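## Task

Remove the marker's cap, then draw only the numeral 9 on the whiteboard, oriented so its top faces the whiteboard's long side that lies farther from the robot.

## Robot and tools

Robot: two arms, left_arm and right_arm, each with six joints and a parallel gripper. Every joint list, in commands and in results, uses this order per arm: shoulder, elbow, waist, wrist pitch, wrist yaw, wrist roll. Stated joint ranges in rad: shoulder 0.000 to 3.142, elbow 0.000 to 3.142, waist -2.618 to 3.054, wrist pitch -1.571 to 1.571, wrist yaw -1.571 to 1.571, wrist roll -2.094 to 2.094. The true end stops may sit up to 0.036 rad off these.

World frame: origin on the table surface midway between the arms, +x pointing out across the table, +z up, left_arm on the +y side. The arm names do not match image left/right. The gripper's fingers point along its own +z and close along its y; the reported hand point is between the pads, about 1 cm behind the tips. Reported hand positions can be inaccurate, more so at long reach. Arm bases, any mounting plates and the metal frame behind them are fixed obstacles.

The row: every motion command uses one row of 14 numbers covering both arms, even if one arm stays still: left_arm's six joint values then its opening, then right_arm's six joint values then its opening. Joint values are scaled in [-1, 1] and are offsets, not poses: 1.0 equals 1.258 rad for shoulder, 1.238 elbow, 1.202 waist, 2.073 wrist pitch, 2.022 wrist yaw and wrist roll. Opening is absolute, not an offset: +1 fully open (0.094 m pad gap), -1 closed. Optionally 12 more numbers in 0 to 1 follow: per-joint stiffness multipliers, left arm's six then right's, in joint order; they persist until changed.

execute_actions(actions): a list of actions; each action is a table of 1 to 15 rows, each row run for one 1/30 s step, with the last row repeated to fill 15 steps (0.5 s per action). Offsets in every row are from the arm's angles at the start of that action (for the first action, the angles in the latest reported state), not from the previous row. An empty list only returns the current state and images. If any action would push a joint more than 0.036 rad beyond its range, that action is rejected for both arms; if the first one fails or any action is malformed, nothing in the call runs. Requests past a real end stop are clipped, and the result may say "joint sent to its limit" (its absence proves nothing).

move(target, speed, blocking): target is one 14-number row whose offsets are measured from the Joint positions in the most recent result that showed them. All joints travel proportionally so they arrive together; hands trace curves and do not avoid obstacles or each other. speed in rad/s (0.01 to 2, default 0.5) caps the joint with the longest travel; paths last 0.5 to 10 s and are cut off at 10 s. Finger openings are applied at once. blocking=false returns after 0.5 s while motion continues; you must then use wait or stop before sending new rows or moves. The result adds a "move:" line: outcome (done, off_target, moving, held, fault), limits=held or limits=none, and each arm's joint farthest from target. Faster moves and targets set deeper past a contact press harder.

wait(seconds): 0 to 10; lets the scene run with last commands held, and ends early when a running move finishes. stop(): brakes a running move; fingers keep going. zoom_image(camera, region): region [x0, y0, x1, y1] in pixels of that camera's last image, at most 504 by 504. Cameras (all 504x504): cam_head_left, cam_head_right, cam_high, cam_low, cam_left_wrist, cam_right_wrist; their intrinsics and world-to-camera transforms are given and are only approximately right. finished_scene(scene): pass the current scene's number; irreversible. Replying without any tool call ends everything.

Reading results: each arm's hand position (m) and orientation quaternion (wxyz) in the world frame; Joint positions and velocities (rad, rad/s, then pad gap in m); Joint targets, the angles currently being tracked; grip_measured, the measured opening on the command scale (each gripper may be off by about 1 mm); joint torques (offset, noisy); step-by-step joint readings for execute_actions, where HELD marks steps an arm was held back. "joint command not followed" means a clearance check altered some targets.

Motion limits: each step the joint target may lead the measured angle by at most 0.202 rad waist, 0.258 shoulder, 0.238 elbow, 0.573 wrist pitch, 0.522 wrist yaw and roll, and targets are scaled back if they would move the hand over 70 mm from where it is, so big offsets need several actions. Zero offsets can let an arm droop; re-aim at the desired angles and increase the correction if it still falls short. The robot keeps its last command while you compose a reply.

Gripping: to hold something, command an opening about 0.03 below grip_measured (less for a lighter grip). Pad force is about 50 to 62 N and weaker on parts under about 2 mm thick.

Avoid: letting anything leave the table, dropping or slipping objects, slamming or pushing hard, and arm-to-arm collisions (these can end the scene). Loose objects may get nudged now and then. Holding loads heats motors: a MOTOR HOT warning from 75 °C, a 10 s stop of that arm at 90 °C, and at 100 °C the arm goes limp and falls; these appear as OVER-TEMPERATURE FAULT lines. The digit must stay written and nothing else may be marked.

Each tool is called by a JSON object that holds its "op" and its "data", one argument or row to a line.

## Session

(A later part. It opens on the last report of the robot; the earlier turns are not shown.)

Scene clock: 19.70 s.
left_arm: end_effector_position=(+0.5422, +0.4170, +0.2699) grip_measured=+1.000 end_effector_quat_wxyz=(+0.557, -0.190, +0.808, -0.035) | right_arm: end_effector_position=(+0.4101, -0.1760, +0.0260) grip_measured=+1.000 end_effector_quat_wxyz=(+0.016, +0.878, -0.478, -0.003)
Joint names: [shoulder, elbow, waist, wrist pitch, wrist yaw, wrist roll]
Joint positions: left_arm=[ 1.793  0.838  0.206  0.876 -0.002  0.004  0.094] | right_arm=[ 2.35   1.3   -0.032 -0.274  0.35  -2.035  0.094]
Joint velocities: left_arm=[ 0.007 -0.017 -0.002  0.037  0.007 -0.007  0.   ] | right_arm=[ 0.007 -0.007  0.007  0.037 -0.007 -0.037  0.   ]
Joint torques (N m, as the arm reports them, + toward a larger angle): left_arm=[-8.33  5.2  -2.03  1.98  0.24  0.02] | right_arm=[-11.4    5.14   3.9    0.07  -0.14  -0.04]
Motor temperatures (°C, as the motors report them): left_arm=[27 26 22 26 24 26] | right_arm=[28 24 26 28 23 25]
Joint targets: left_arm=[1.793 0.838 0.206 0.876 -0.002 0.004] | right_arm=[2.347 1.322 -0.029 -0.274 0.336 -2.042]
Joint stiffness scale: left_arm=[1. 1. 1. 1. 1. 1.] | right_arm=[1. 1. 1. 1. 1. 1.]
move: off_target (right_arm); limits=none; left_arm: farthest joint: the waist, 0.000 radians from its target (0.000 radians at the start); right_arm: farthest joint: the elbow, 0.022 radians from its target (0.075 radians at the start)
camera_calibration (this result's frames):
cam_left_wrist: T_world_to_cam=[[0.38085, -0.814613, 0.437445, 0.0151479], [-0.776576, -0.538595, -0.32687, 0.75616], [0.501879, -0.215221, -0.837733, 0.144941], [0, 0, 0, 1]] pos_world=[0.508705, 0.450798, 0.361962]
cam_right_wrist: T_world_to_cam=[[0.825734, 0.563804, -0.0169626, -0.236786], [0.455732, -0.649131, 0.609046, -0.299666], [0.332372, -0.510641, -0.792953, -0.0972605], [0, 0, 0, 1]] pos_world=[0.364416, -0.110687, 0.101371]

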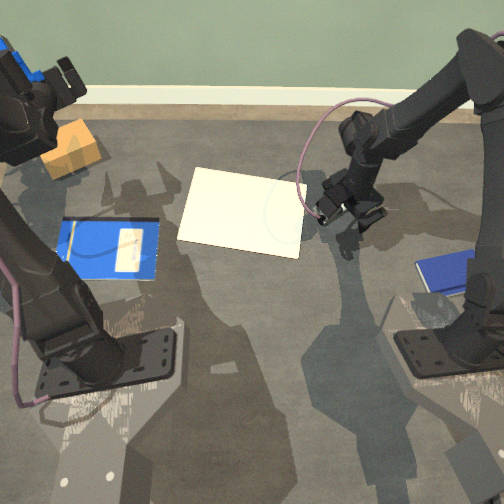

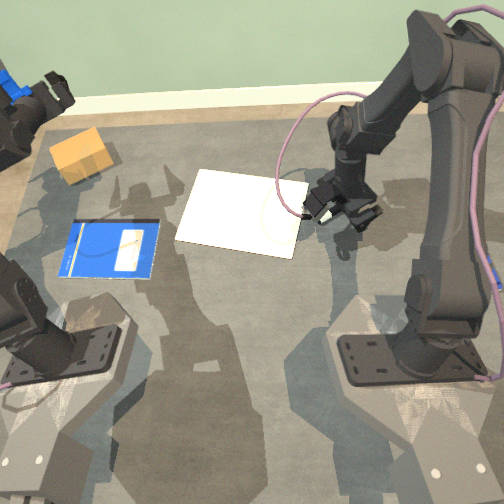

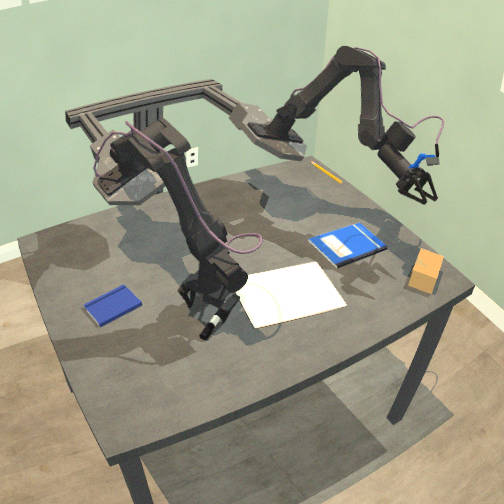

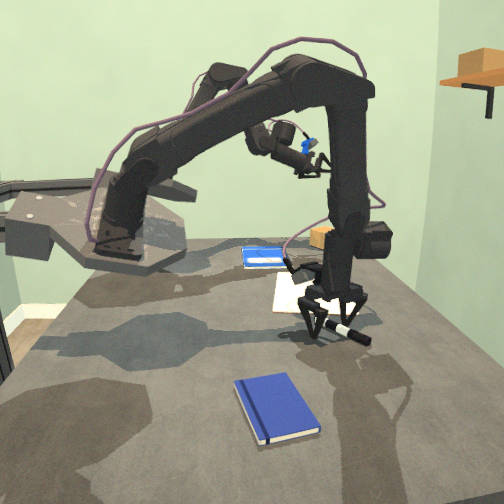

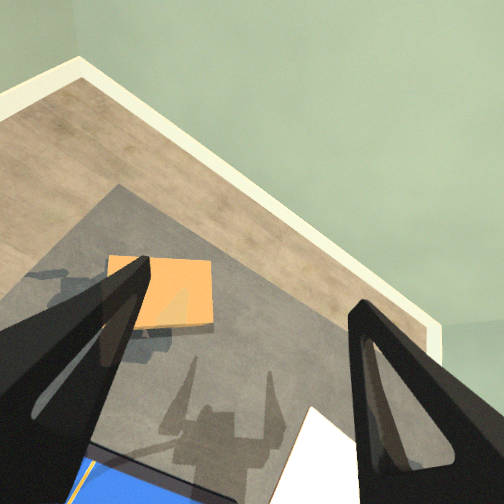

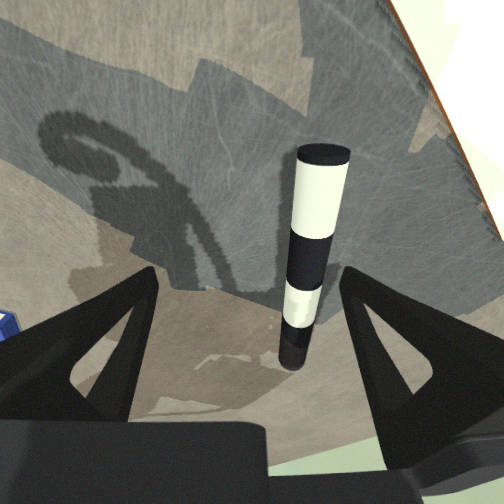

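{"op": "move", "data": {
  "target": [0,0,0,0,0,0,1, 0.062,0.091,0.046,0,0,0,1],
  "speed": 0.4
}}

Scene clock: 21.27 s.
left_arm: end_effector_position=(+0.5422, +0.4170, +0.2699) grip_measured=+1.000 end_effector_quat_wxyz=(+0.557, -0.190, +0.808, -0.035) | right_arm: end_effector_position=(+0.4297, -0.1513, +0.0200) grip_measured=+1.000 end_effector_quat_wxyz=(+0.002, +0.886, -0.464, +0.011)
Joint names: [shoulder, elbow, waist, wrist pitch, wrist yaw, wrist roll]
Joint positions: left_arm=[ 1.793  0.838  0.206  0.876 -0.002  0.004  0.094] | right_arm=[ 2.416  1.389  0.011 -0.27   0.355 -2.036  0.094]
Joint velocities: left_arm=[-0.032 -0.017  0.012  0.037  0.022  0.022  0.   ] | right_arm=[ 0.002  0.017 -0.007 -0.11  -0.051  0.007  0.   ]
Joint torques (N m, as the arm reports them, + toward a larger angle): left_arm=[-8.36  5.24 -2.06  1.99  0.24  0.02] | right_arm=[-10.65   5.55   5.03   0.08  -0.01   0.04]
Motor temperatures (°C, as the motors report them): left_arm=[27 27 22 26 24 26] | right_arm=[28 24 26 28 23 25]
Joint targets: left_arm=[1.793 0.838 0.206 0.876 -0.002 0.004] | right_arm=[2.428 1.413 0.023 -0.274 0.350 -2.035]
Joint stiffness scale: left_arm=[1. 1. 1. 1. 1. 1.] | right_arm=[1. 1. 1. 1. 1. 1.]
move: off_target (right_arm); limits=none; left_arm: farthest joint: the waist, 0.000 radians from its target (0.000 radians at the start); right_arm: farthest joint: the elbow, 0.024 radians from its target (0.113 radians at the start)
camera_calibration (this result's frames):
cam_left_wrist: T_world_to_cam=[[0.38085, -0.814613, 0.437445, 0.0151479], [-0.776576, -0.538595, -0.32687, 0.75616], [0.501879, -0.215221, -0.837733, 0.144941], [0, 0, 0, 1]] pos_world=[0.508705, 0.450798, 0.361962]
cam_right_wrist: T_world_to_cam=[[0.807516, 0.589458, 0.0213807, -0.256034], [0.452303, -0.642075, 0.619, -0.286533], [0.378603, -0.490182, -0.7851, -0.112855], [0, 0, 0, 1]] pos_world=[0.379078, -0.0883742, 0.0942359]

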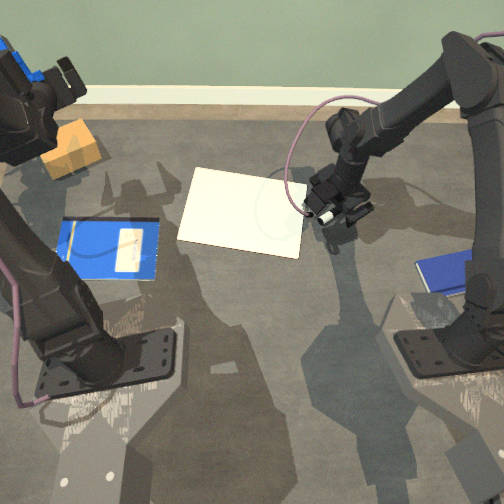

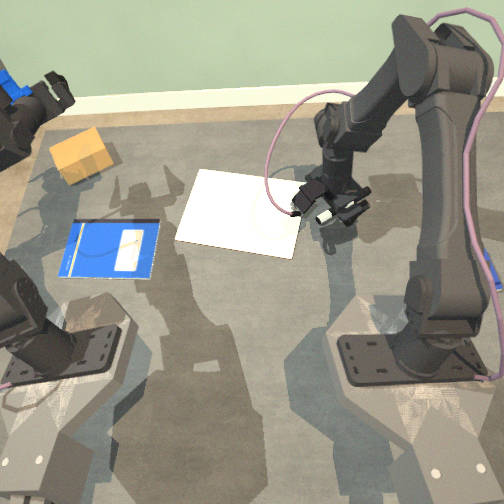

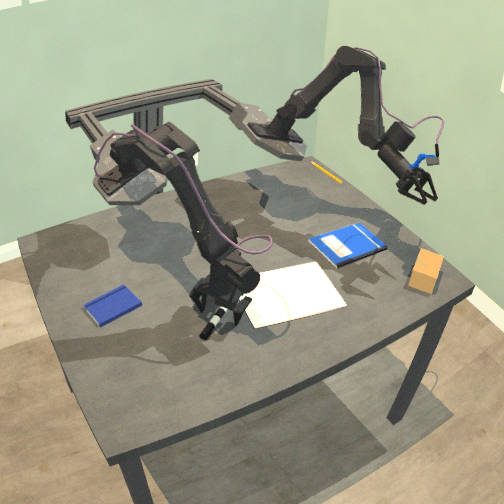

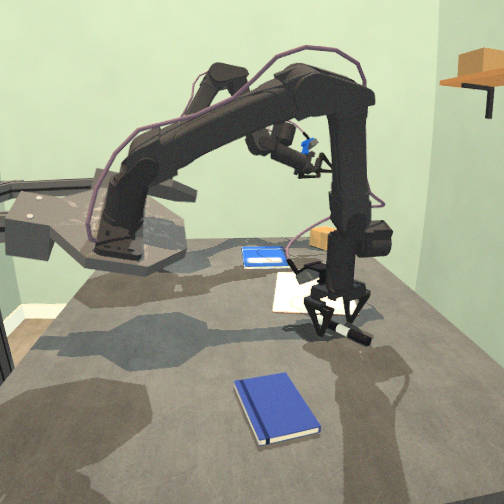

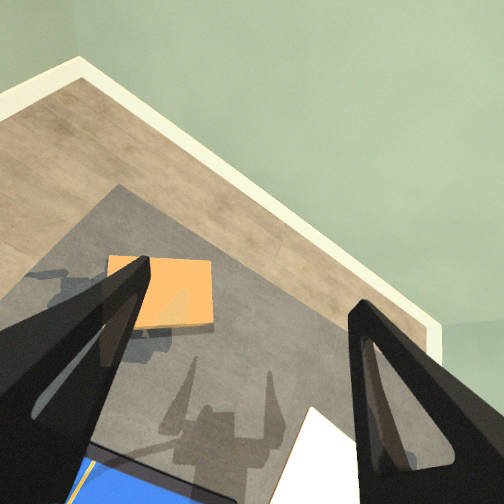

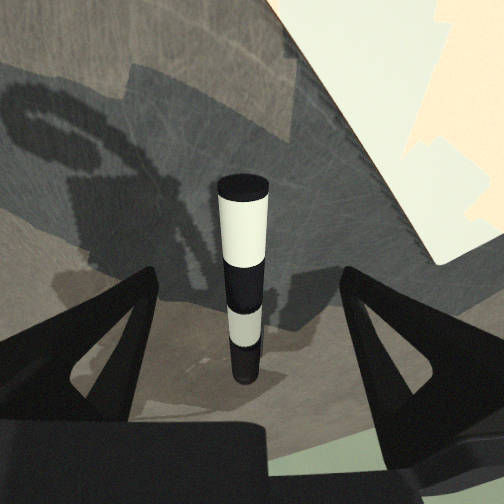

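{"op": "move", "data": {
  "target": [0,0,0,0,0,0,1, 0.014,0.01,0,0,0,0,1],
  "speed": 0.2
}}

{"op": "move", "data": {
  "target": [0,0,0,0,0,0,1, 0,0.01,0,0,0,0,-0.7]
}}

Scene clock: 22.17 s.
left_arm: end_effector_position=(+0.5422, +0.4170, +0.2699) grip_measured=+1.000 end_effector_quat_wxyz=(+0.557, -0.190, +0.808, -0.035) | right_arm: end_effector_position=(+0.4297, -0.1517, +0.0200) grip_measured=+1.000 end_effector_quat_wxyz=(+0.003, +0.886, -0.464, +0.012)
Joint names: [shoulder, elbow, waist, wrist pitch, wrist yaw, wrist roll]
Joint positions: left_arm=[ 1.793  0.838  0.206  0.876 -0.002  0.004  0.094] | right_arm=[ 2.416  1.389  0.011 -0.27   0.357 -2.036  0.094]
Joint velocities: left_arm=[-0.007  0.007 -0.032 -0.007  0.022  0.051  0.   ] | right_arm=[-0.012 -0.007 -0.012 -0.007  0.022 -0.022  0.   ]
Joint torques (N m, as the arm reports them, + toward a larger angle): left_arm=[-8.31  5.25 -2.03  1.97  0.23  0.03] | right_arm=[-10.18   4.58   3.92   0.12  -0.01   0.01]
Motor temperatures (°C, as the motors report them): left_arm=[27 27 22 26 24 26] | right_arm=[28 24 26 28 23 25]
Joint targets: left_arm=[1.793 0.838 0.206 0.876 -0.002 0.004] | right_arm=[2.433 1.401 0.011 -0.270 0.355 -2.036]
Joint stiffness scale: left_arm=[1. 1. 1. 1. 1. 1.] | right_arm=[1. 1. 1. 1. 1. 1.]
move: done; limits=none; left_arm: farthest joint: the waist, 0.000 radians from its target (0.000 radians at the start); right_arm: farthest joint: the shoulder, 0.018 radians from its target (0.018 radians at the start)
camera_calibration (this result's frames):
cam_left_wrist: T_world_to_cam=[[0.38085, -0.814613, 0.437445, 0.0151479], [-0.776576, -0.538595, -0.32687, 0.75616], [0.501879, -0.215221, -0.837733, 0.144941], [0, 0, 0, 1]] pos_world=[0.508705, 0.450798, 0.361962]
cam_right_wrist: T_world_to_cam=[[0.807531, 0.589476, 0.020305, -0.255824], [0.45208, -0.640687, 0.620599, -0.286548], [0.378837, -0.491974, -0.783865, -0.113466], [0, 0, 0, 1]] pos_world=[0.379114, -0.0886081, 0.0940839]

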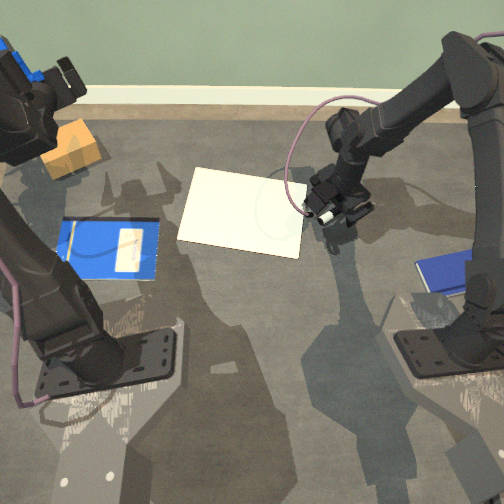

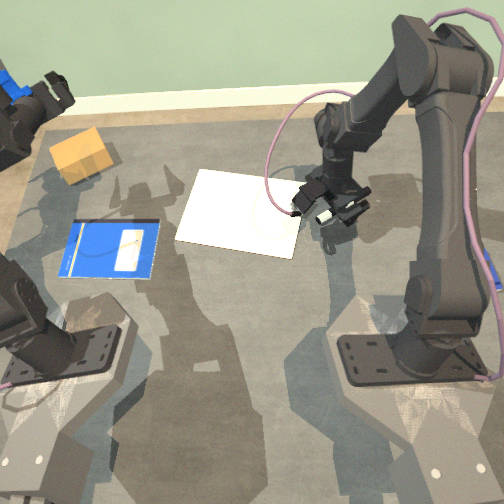

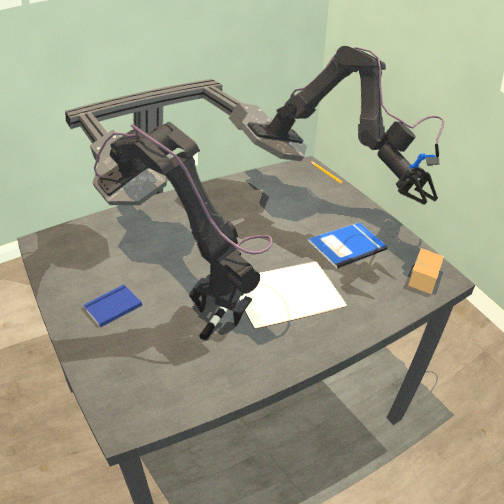

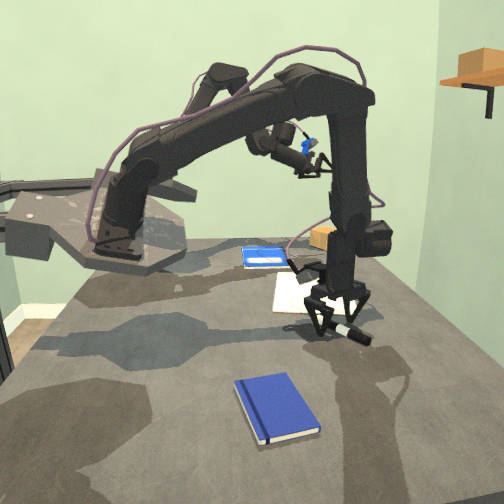

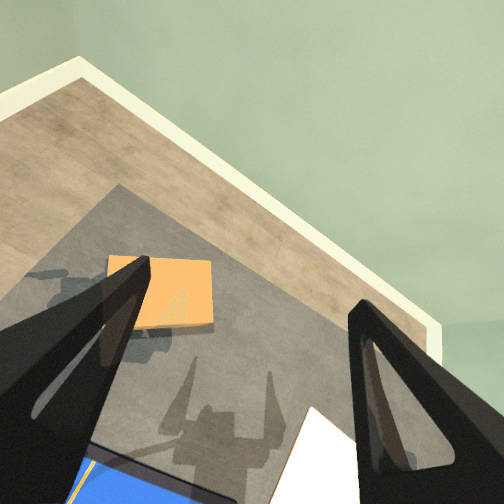

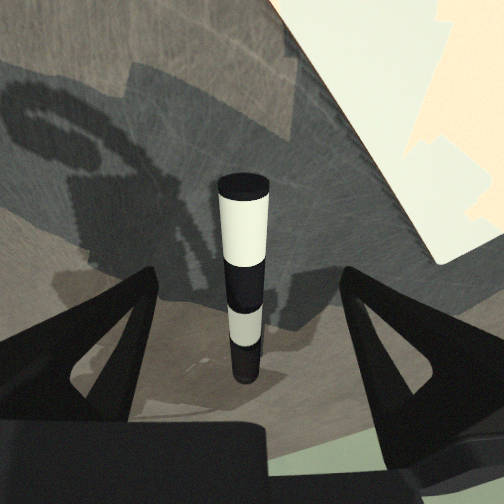

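Scene clock: 22.87 s.
left_arm: end_effector_position=(+0.5422, +0.4170, +0.2699) grip_measured=+1.000 end_effector_quat_wxyz=(+0.557, -0.190, +0.808, -0.035) | right_arm: end_effector_position=(+0.4299, -0.1521, +0.0200) grip_measured=-0.647 end_effector_quat_wxyz=(+0.004, +0.886, -0.464, +0.013)
Joint names: [shoulder, elbow, waist, wrist pitch, wrist yaw, wrist roll]
Joint positions: left_arm=[ 1.793  0.838  0.206  0.876 -0.002  0.004  0.094] | right_arm=[ 2.416  1.389  0.011 -0.27   0.359 -2.036  0.017]
Joint velocities: left_arm=[ 0.007 -0.012 -0.002 -0.007  0.037 -0.022  0.   ] | right_arm=[ 0.012  0.017  0.002 -0.051  0.007  0.007 -0.001]
Joint torques (N m, as the arm reports them, + toward a larger angle): left_arm=[-8.32  5.22 -2.07  1.98  0.25  0.03] | right_arm=[-11.63   4.56   3.93   0.11   0.     0.01]
Motor temperatures (°C, as the motors report them): left_arm=[27 27 22 26 24 26] | right_arm=[28 24 26 28 23 25]
Joint targets: left_arm=[1.793 0.838 0.206 0.876 -0.002 0.004] | right_arm=[2.416 1.401 0.011 -0.270 0.357 -2.036]
Joint stiffness scale: left_arm=[1. 1. 1. 1. 1. 1.] | right_arm=[1. 1. 1. 1. 1. 1.]
move: done; limits=none; left_arm: farthest joint: the waist, 0.000 radians from its target (0.000 radians at the start); right_arm: farthest joint: the elbow, 0.012 radians from its target (0.012 radians at the start)
camera_calibration (this result's frames):
cam_left_wrist: T_world_to_cam=[[0.38085, -0.814613, 0.437445, 0.0151479], [-0.776576, -0.538595, -0.32687, 0.75616], [0.501879, -0.215221, -0.837733, 0.144941], [0, 0, 0, 1]] pos_world=[0.508705, 0.450798, 0.361962]
cam_right_wrist: T_world_to_cam=[[0.807614, 0.589388, 0.0195476, -0.255746], [0.451554, -0.639386, 0.622322, -0.286481], [0.379287, -0.493769, -0.782517, -0.1142], [0, 0, 0, 1]] pos_world=[0.379221, -0.0888271, 0.0939191]

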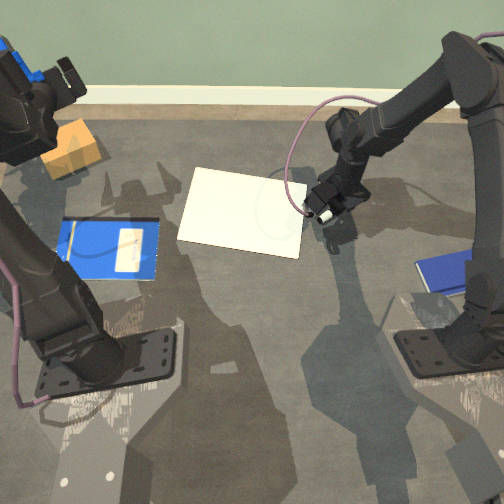

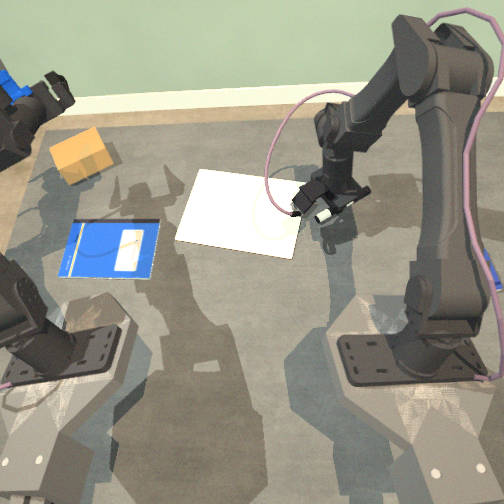

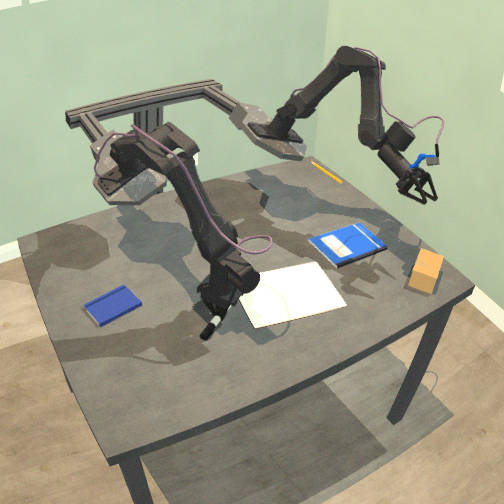

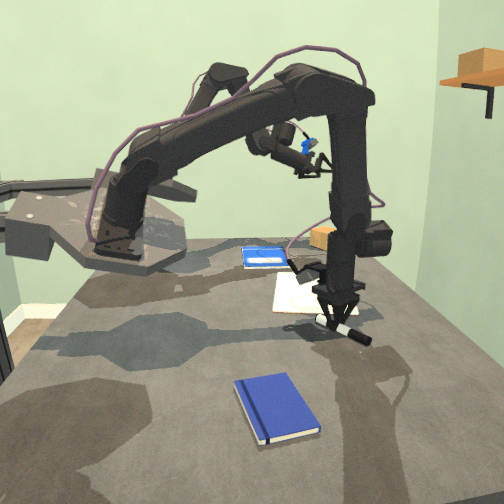

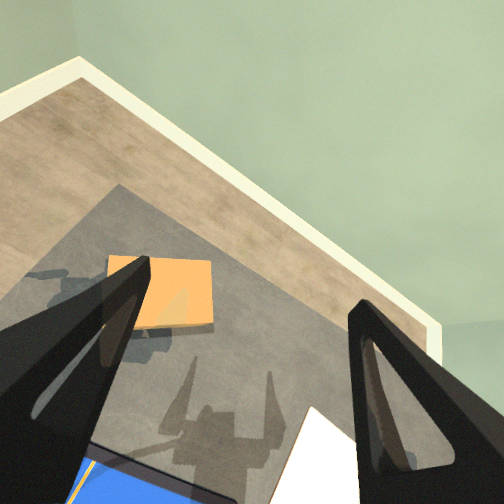

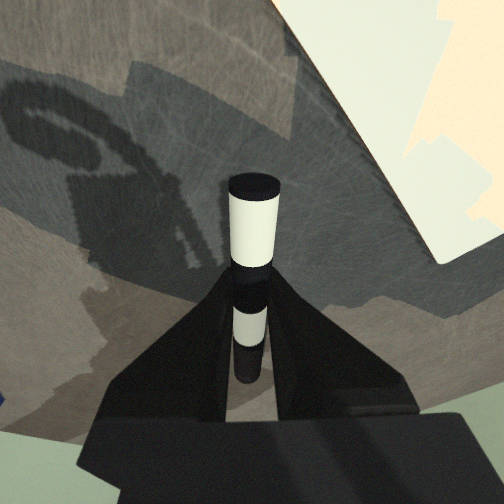

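{"op": "move", "data": {
  "target": [0,0.233,-0.426,-0.59,0.242,0.468,1, -0.273,0.013,0.312,-0.246,0.024,0.96,-0.7],
  "speed": 1.2
}}

{"op": "move", "data": {
  "target": [0,0,0,0,0,0,1, 0,0.015,0,0,0,0.98,-0.7],
  "speed": 1.5
}}

Scene clock: 29.33 s.
left_arm: end_effector_position=(+0.4169, +0.0881, +0.2911) grip_measured=+1.000 end_effector_quat_wxyz=(+0.329, +0.500, +0.735, -0.318) | right_arm: end_effector_position=(+0.3837, -0.0694, +0.1813) grip_measured=-0.647 end_effector_quat_wxyz=(-0.017, -0.315, +0.949, -0.002)
Joint names: [shoulder, elbow, waist, wrist pitch, wrist yaw, wrist roll]
Joint positions: left_arm=[ 1.793  1.102 -0.297 -0.331  0.47   0.942  0.094] | right_arm=[ 2.104  1.389  0.372 -0.775  0.403 -0.1    0.017]
Joint velocities: left_arm=[-0.012 -0.007 -0.002 -0.051  0.037  0.022  0.   ] | right_arm=[ 0.007 -0.002 -0.007  0.125 -0.066 -0.022  0.001]
Joint torques (N m, as the arm reports them, + toward a larger angle): left_arm=[-7.53  7.6  -3.7   0.87  0.73  0.07] | right_arm=[-13.02   6.56   5.56  -0.02   0.07   0.08]
Motor temperatures (°C, as the motors report them): left_arm=[28 27 22 26 24 26] | right_arm=[30 24 27 27 23 25]
Joint targets: left_arm=[1.793 1.127 -0.306 -0.347 0.488 0.950] | right_arm=[2.073 1.405 0.387 -0.780 0.408 -0.094]
Joint stiffness scale: left_arm=[1. 1. 1. 1. 1. 1.] | right_arm=[1. 1. 1. 1. 1. 1.]
move: off_target (left_arm, right_arm); limits=none; left_arm: farthest joint: the elbow, 0.024 radians from its target (0.288 radians at the start); right_arm: farthest joint: the shoulder, 0.032 radians from its target (0.343 radians at the start)
camera_calibration (this result's frames):
cam_left_wrist: T_world_to_cam=[[-0.847166, -0.451571, 0.279989, 0.311525], [-0.504079, 0.849664, -0.154843, 0.202701], [-0.167974, -0.272314, -0.947433, 0.471099], [0, 0, 0, 1]] pos_world=[0.445223, 0.0967355, 0.390498]
cam_right_wrist: T_world_to_cam=[[0.618128, -0.786047, 0.00692399, -0.290759], [-0.614569, -0.477753, 0.627739, 0.106155], [-0.490125, -0.392279, -0.778393, 0.410275], [0, 0, 0, 1]] pos_world=[0.446052, -0.0168921, 0.25473]

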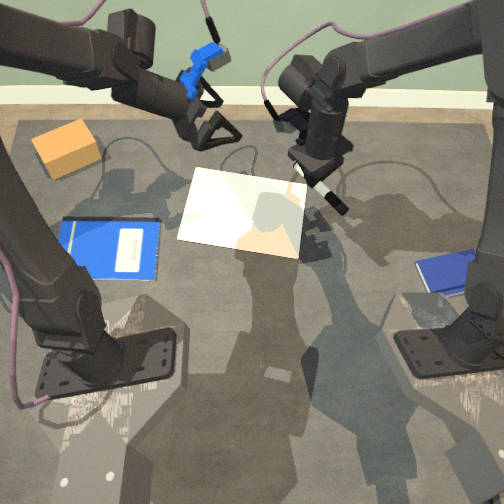

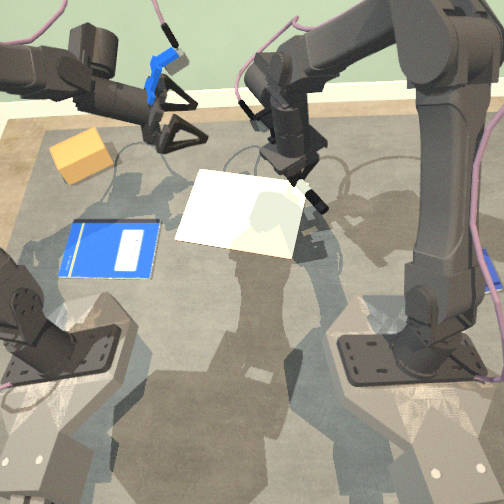

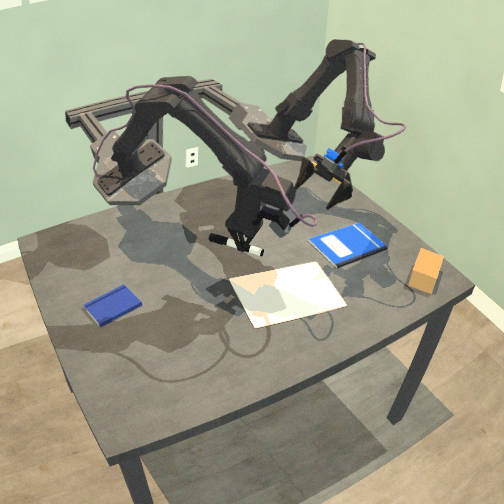

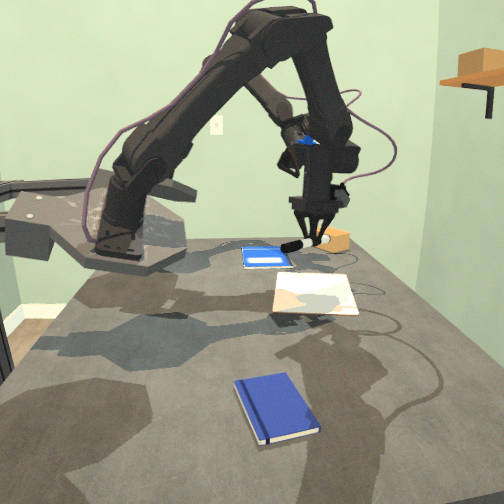

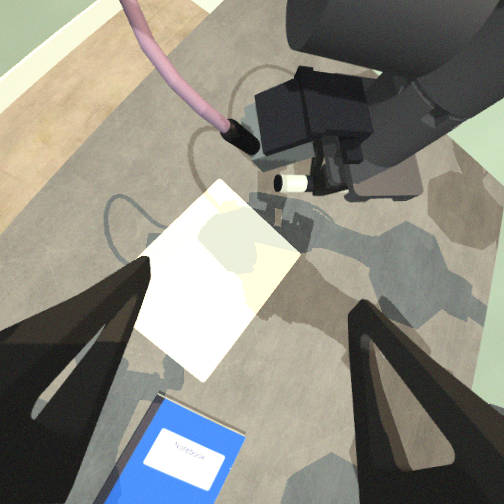

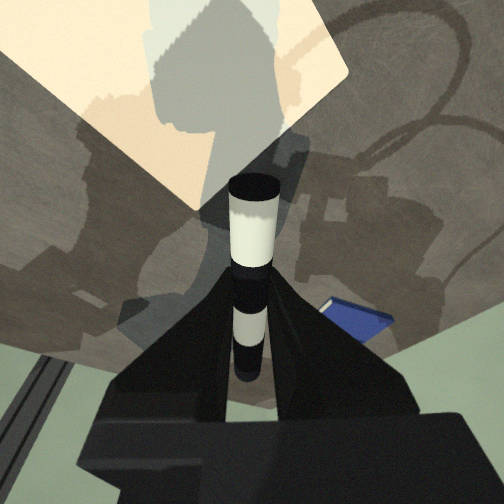

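Scene clock: 31.73 s.
left_arm: end_effector_position=(+0.4173, +0.0887, +0.2904) grip_measured=+1.000 end_effector_quat_wxyz=(+0.328, +0.501, +0.737, -0.315) | right_arm: end_effector_position=(+0.3833, -0.0688, +0.1813) grip_measured=-0.648 end_effector_quat_wxyz=(-0.009, +0.618, +0.786, -0.014)
Joint names: [shoulder, elbow, waist, wrist pitch, wrist yaw, wrist roll]
Joint positions: left_arm=[ 1.793  1.102 -0.297 -0.331  0.465  0.942  0.094] | right_arm=[ 2.104  1.389  0.372 -0.775  0.399  1.874  0.017]
Joint velocities: left_arm=[ 0.002  0.002 -0.002 -0.037  0.037 -0.037  0.   ] | right_arm=[ 0.012 -0.012 -0.007 -0.095  0.051  0.007  0.   ]
Joint torques (N m, as the arm reports them, + toward a larger angle): left_arm=[-7.54  5.9  -3.05  1.01  0.6   0.02] | right_arm=[-10.38   6.83   4.21   0.02   0.05   0.1 ]
Motor temperatures (°C, as the motors report them): left_arm=[28 27 22 26 24 26] | right_arm=[30 24 27 27 23 25]
Joint targets: left_arm=[1.793 1.102 -0.297 -0.331 0.470 0.942] | right_arm=[2.104 1.408 0.372 -0.775 0.403 1.881]
Joint stiffness scale: left_arm=[1. 1. 1. 1. 1. 1.] | right_arm=[1. 1. 1. 1. 1. 1.]
move: done; limits=none; left_arm: farthest joint: the wrist yaw, 0.005 radians from its target (0.000 radians at the start); right_arm: farthest joint: the elbow, 0.019 radians from its target (0.019 radians at the start)
camera_calibration (this result's frames):
cam_left_wrist: T_world_to_cam=[[-0.846344, -0.454797, 0.277239, 0.313035], [-0.505766, 0.849438, -0.150521, 0.201699], [-0.167041, -0.26761, -0.948937, 0.47025], [0, 0, 0, 1]] pos_world=[0.445499, 0.0968801, 0.389812]
cam_right_wrist: T_world_to_cam=[[-0.964762, -0.258499, 0.049117, 0.345282], [-0.17851, 0.780154, 0.599577, 0.0306905], [-0.193309, 0.569682, -0.798808, 0.366424], [0, 0, 0, 1]] pos_world=[0.409427, -0.143433, 0.257342]

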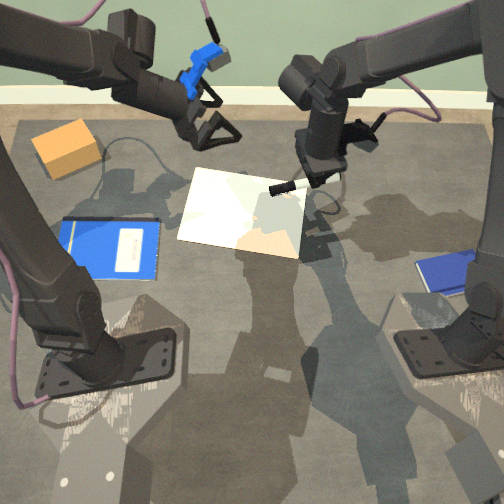

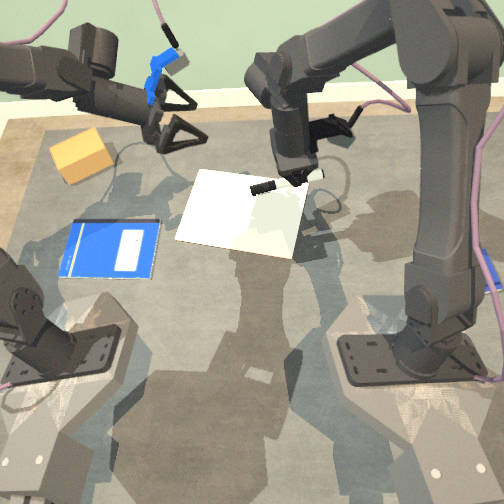

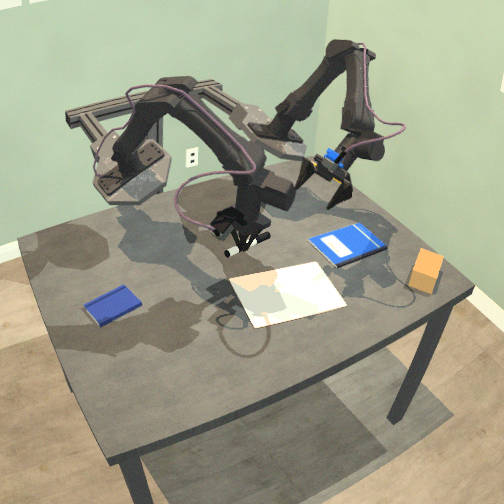

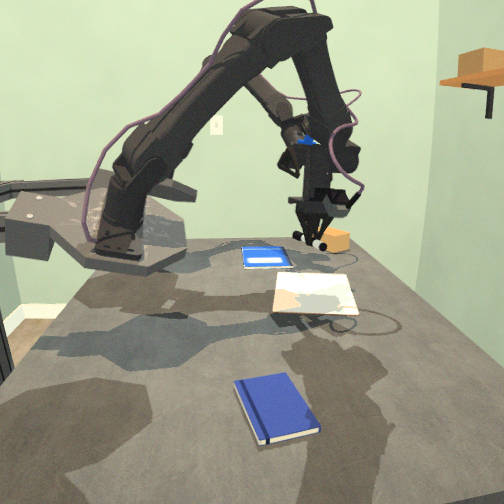

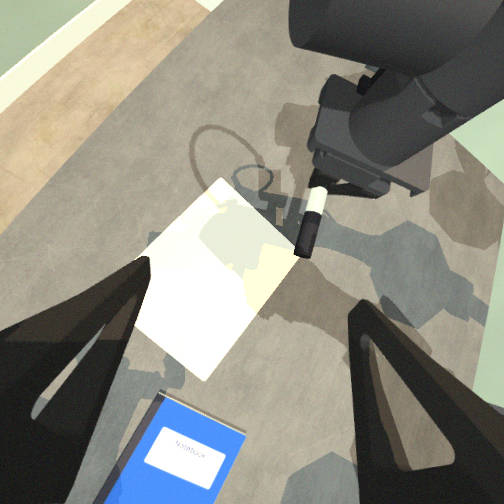

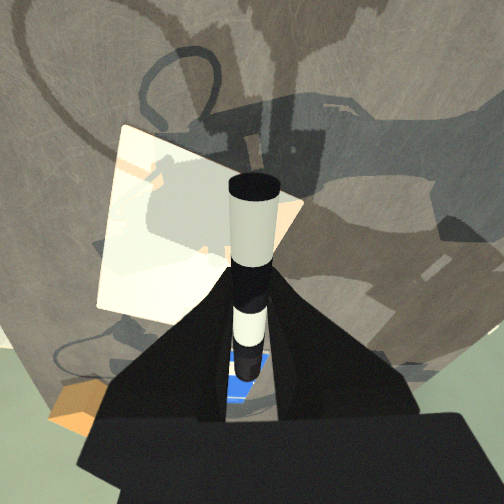

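{"op": "move", "data": {
  "target": [0.107,-0.25,-0.025,0.215,0.007,0.015,1, 0,0.015,0,0,0,0,-0.7],
  "speed": 0.8
}}

Scene clock: 34.37 s.
left_arm: end_effector_position=(+0.3629, +0.0606, +0.2126) grip_measured=+1.000 end_effector_quat_wxyz=(+0.337, +0.515, +0.724, -0.311) | right_arm: end_effector_position=(+0.3830, -0.0683, +0.1813) grip_measured=-0.648 end_effector_quat_wxyz=(-0.011, +0.618, +0.786, -0.014)
Joint names: [shoulder, elbow, waist, wrist pitch, wrist yaw, wrist roll]
Joint positions: left_arm=[ 1.923  0.803 -0.316  0.109  0.462  0.964  0.094] | right_arm=[ 2.104  1.389  0.372 -0.775  0.396  1.875  0.017]
Joint velocities: left_arm=[ 0.007 -0.017  0.012  0.037 -0.022 -0.022  0.   ] | right_arm=[-0.002  0.007  0.002 -0.022 -0.037  0.066 -0.002]
Joint torques (N m, as the arm reports them, + toward a larger angle): left_arm=[-6.68  3.76 -3.84  1.1   0.72  0.11] | right_arm=[-10.41   6.79   4.2    0.02   0.05   0.01]
Motor temperatures (°C, as the motors report them): left_arm=[28 27 22 26 24 26] | right_arm=[30 24 27 27 23 25]
Joint targets: left_arm=[1.928 0.793 -0.327 0.115 0.479 0.972] | right_arm=[2.104 1.408 0.372 -0.775 0.399 1.874]
Joint stiffness scale: left_arm=[1. 1. 1. 1. 1. 1.] | right_arm=[1. 1. 1. 1. 1. 1.]
move: done; limits=none; left_arm: farthest joint: the wrist yaw, 0.017 radians from its target (0.015 radians at the start); right_arm: farthest joint: the elbow, 0.019 radians from its target (0.019 radians at the start)
camera_calibration (this result's frames):
cam_left_wrist: T_world_to_cam=[[-0.866412, -0.433302, 0.248153, 0.288002], [-0.478993, 0.861609, -0.167914, 0.179649], [-0.141054, -0.264347, -0.954057, 0.371271], [0, 0, 0, 1]] pos_world=[0.387948, 0.0681489, 0.31291]
cam_right_wrist: T_world_to_cam=[[-0.964803, -0.258166, 0.0500629, 0.344981], [-0.177063, 0.778483, 0.602173, 0.0290828], [-0.194434, 0.572114, -0.796794, 0.3663], [0, 0, 0, 1]] pos_world=[0.409209, -0.143144, 0.257082]

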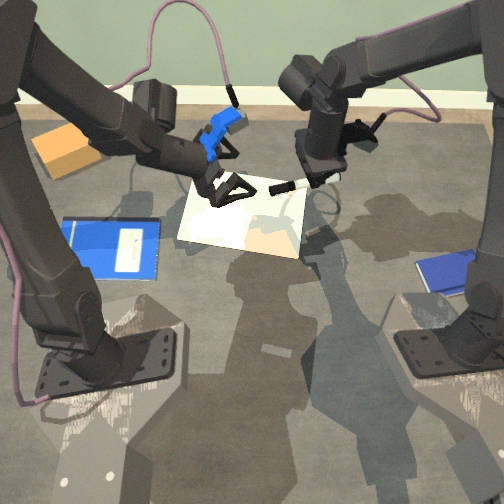

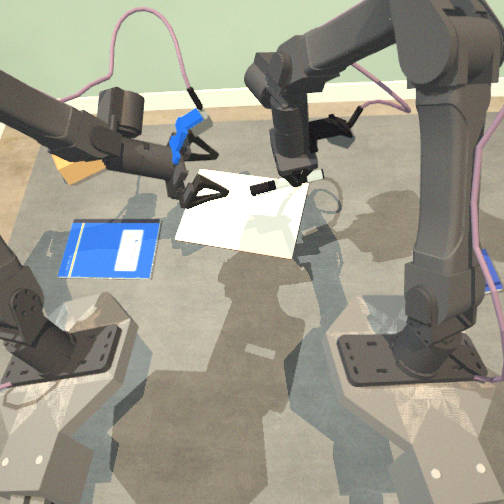

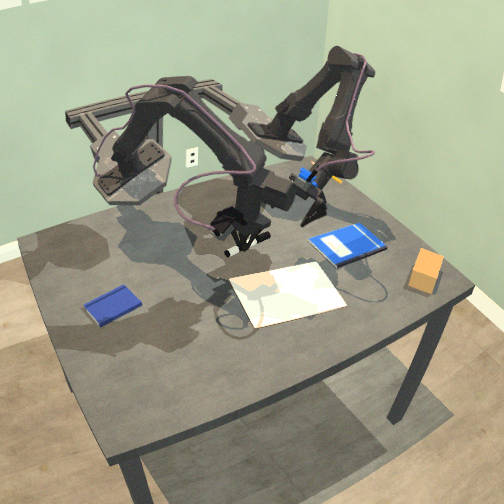

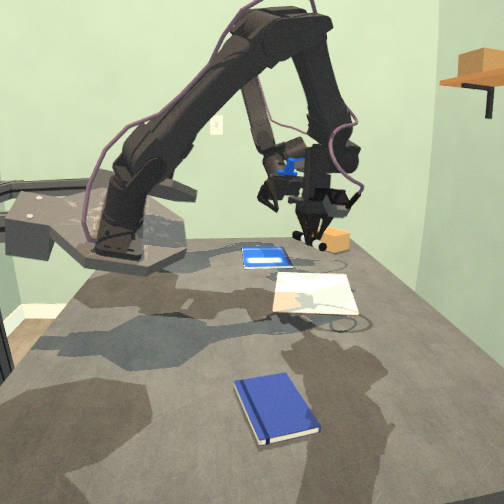

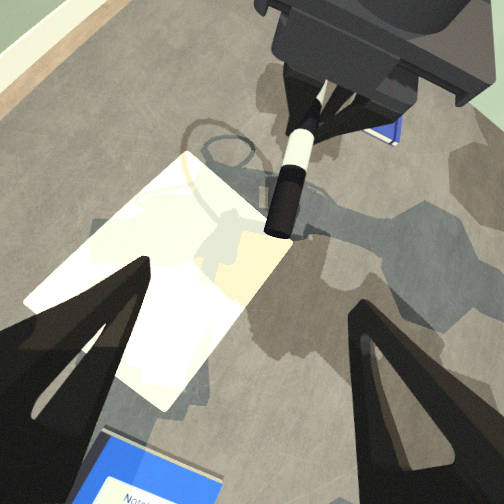

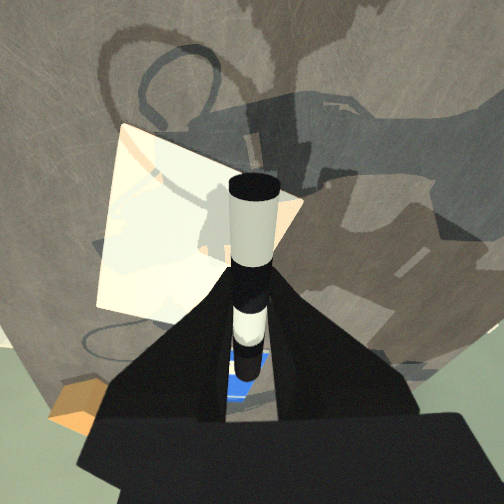

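{"op": "move", "data": {
  "target": [0.188,0.045,-0.103,0.11,-0.02,0.015,1, 0,0.015,0,0,0,0,-0.7],
  "speed": 0.4
}}

Scene clock: 36.20 s.
left_arm: end_effector_position=(+0.3504, +0.0043, +0.1779) grip_measured=+1.000 end_effector_quat_wxyz=(+0.351, +0.561, +0.687, -0.299) | right_arm: end_effector_position=(+0.3827, -0.0678, +0.1813) grip_measured=-0.648 end_effector_quat_wxyz=(-0.013, +0.618, +0.786, -0.013)
Joint names: [shoulder, elbow, waist, wrist pitch, wrist yaw, wrist roll]
Joint positions: left_arm=[ 2.151  0.836 -0.431  0.332  0.416  0.987  0.094] | right_arm=[ 2.104  1.389  0.372 -0.775  0.393  1.875  0.017]
Joint velocities: left_arm=[-0.007  0.007 -0.002 -0.037 -0.051 -0.007  0.   ] | right_arm=[ 0.002  0.012 -0.002 -0.037 -0.022  0.022  0.001]
Joint torques (N m, as the arm reports them, + toward a larger angle): left_arm=[-7.03  5.44 -4.13  1.21  0.57  0.13] | right_arm=[-10.46   6.82   4.21   0.02   0.04   0.02]
Motor temperatures (°C, as the motors report them): left_arm=[28 27 22 26 24 26] | right_arm=[30 24 27 27 23 25]
Joint targets: left_arm=[2.159 0.858 -0.440 0.337 0.421 0.995] | right_arm=[2.104 1.408 0.372 -0.775 0.396 1.875]
Joint stiffness scale: left_arm=[1. 1. 1. 1. 1. 1.] | right_arm=[1. 1. 1. 1. 1. 1.]
move: off_target (left_arm); limits=none; left_arm: farthest joint: the elbow, 0.023 radians from its target (0.056 radians at the start); right_arm: farthest joint: the elbow, 0.019 radians from its target (0.019 radians at the start)
camera_calibration (this result's frames):
cam_left_wrist: T_world_to_cam=[[-0.919194, -0.357006, 0.166217, 0.294061], [-0.38569, 0.901373, -0.196901, 0.188586], [-0.079529, -0.245099, -0.966231, 0.302007], [0, 0, 0, 1]] pos_world=[0.367054, 0.00901638, 0.280063]
cam_right_wrist: T_world_to_cam=[[-0.96475, -0.258199, 0.0509043, 0.344655], [-0.176036, 0.776924, 0.604483, 0.0277482], [-0.195626, 0.574214, -0.79499, 0.366256], [0, 0, 0, 1]] pos_world=[0.40904, -0.142878, 0.256852]

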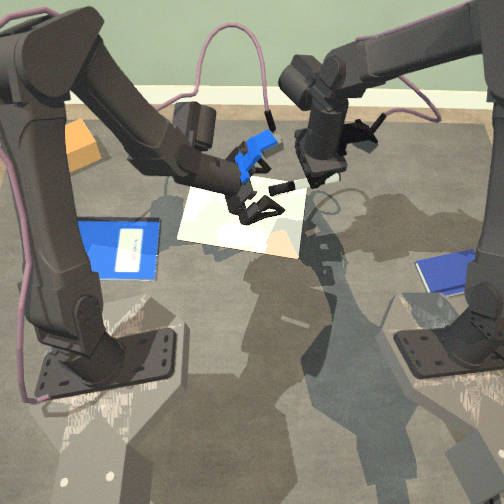

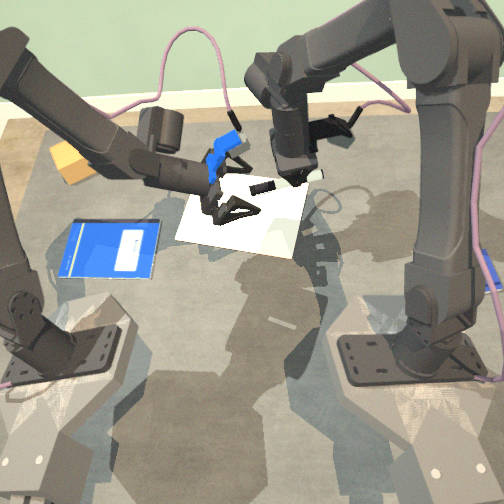

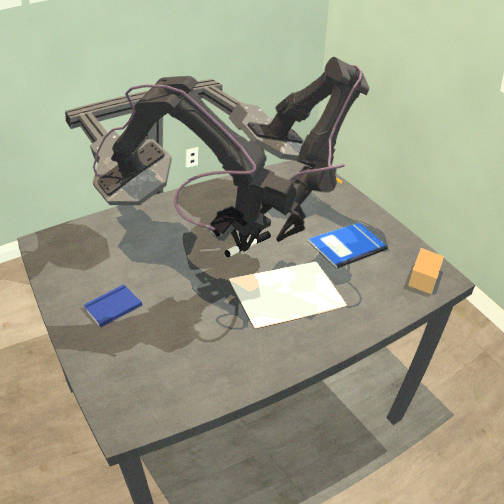

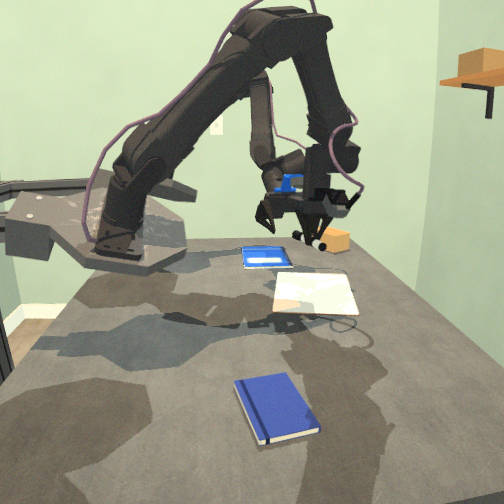

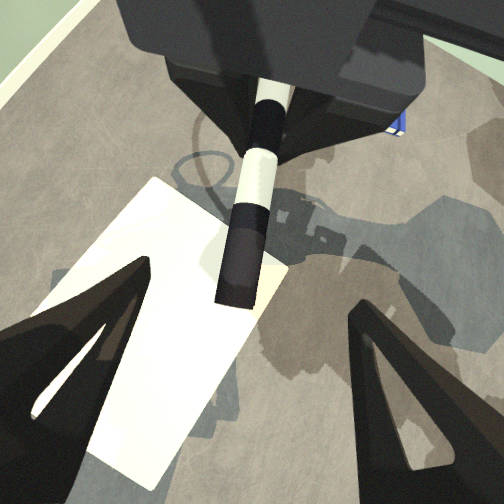

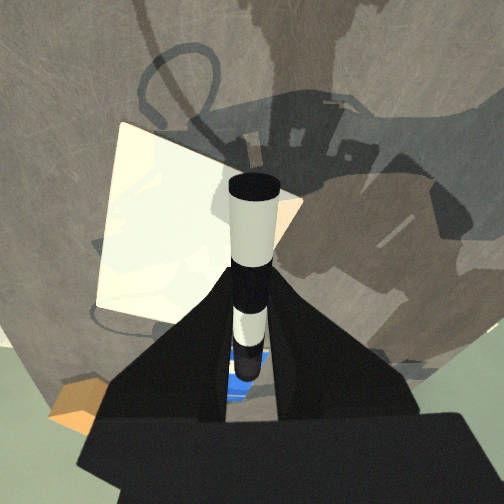

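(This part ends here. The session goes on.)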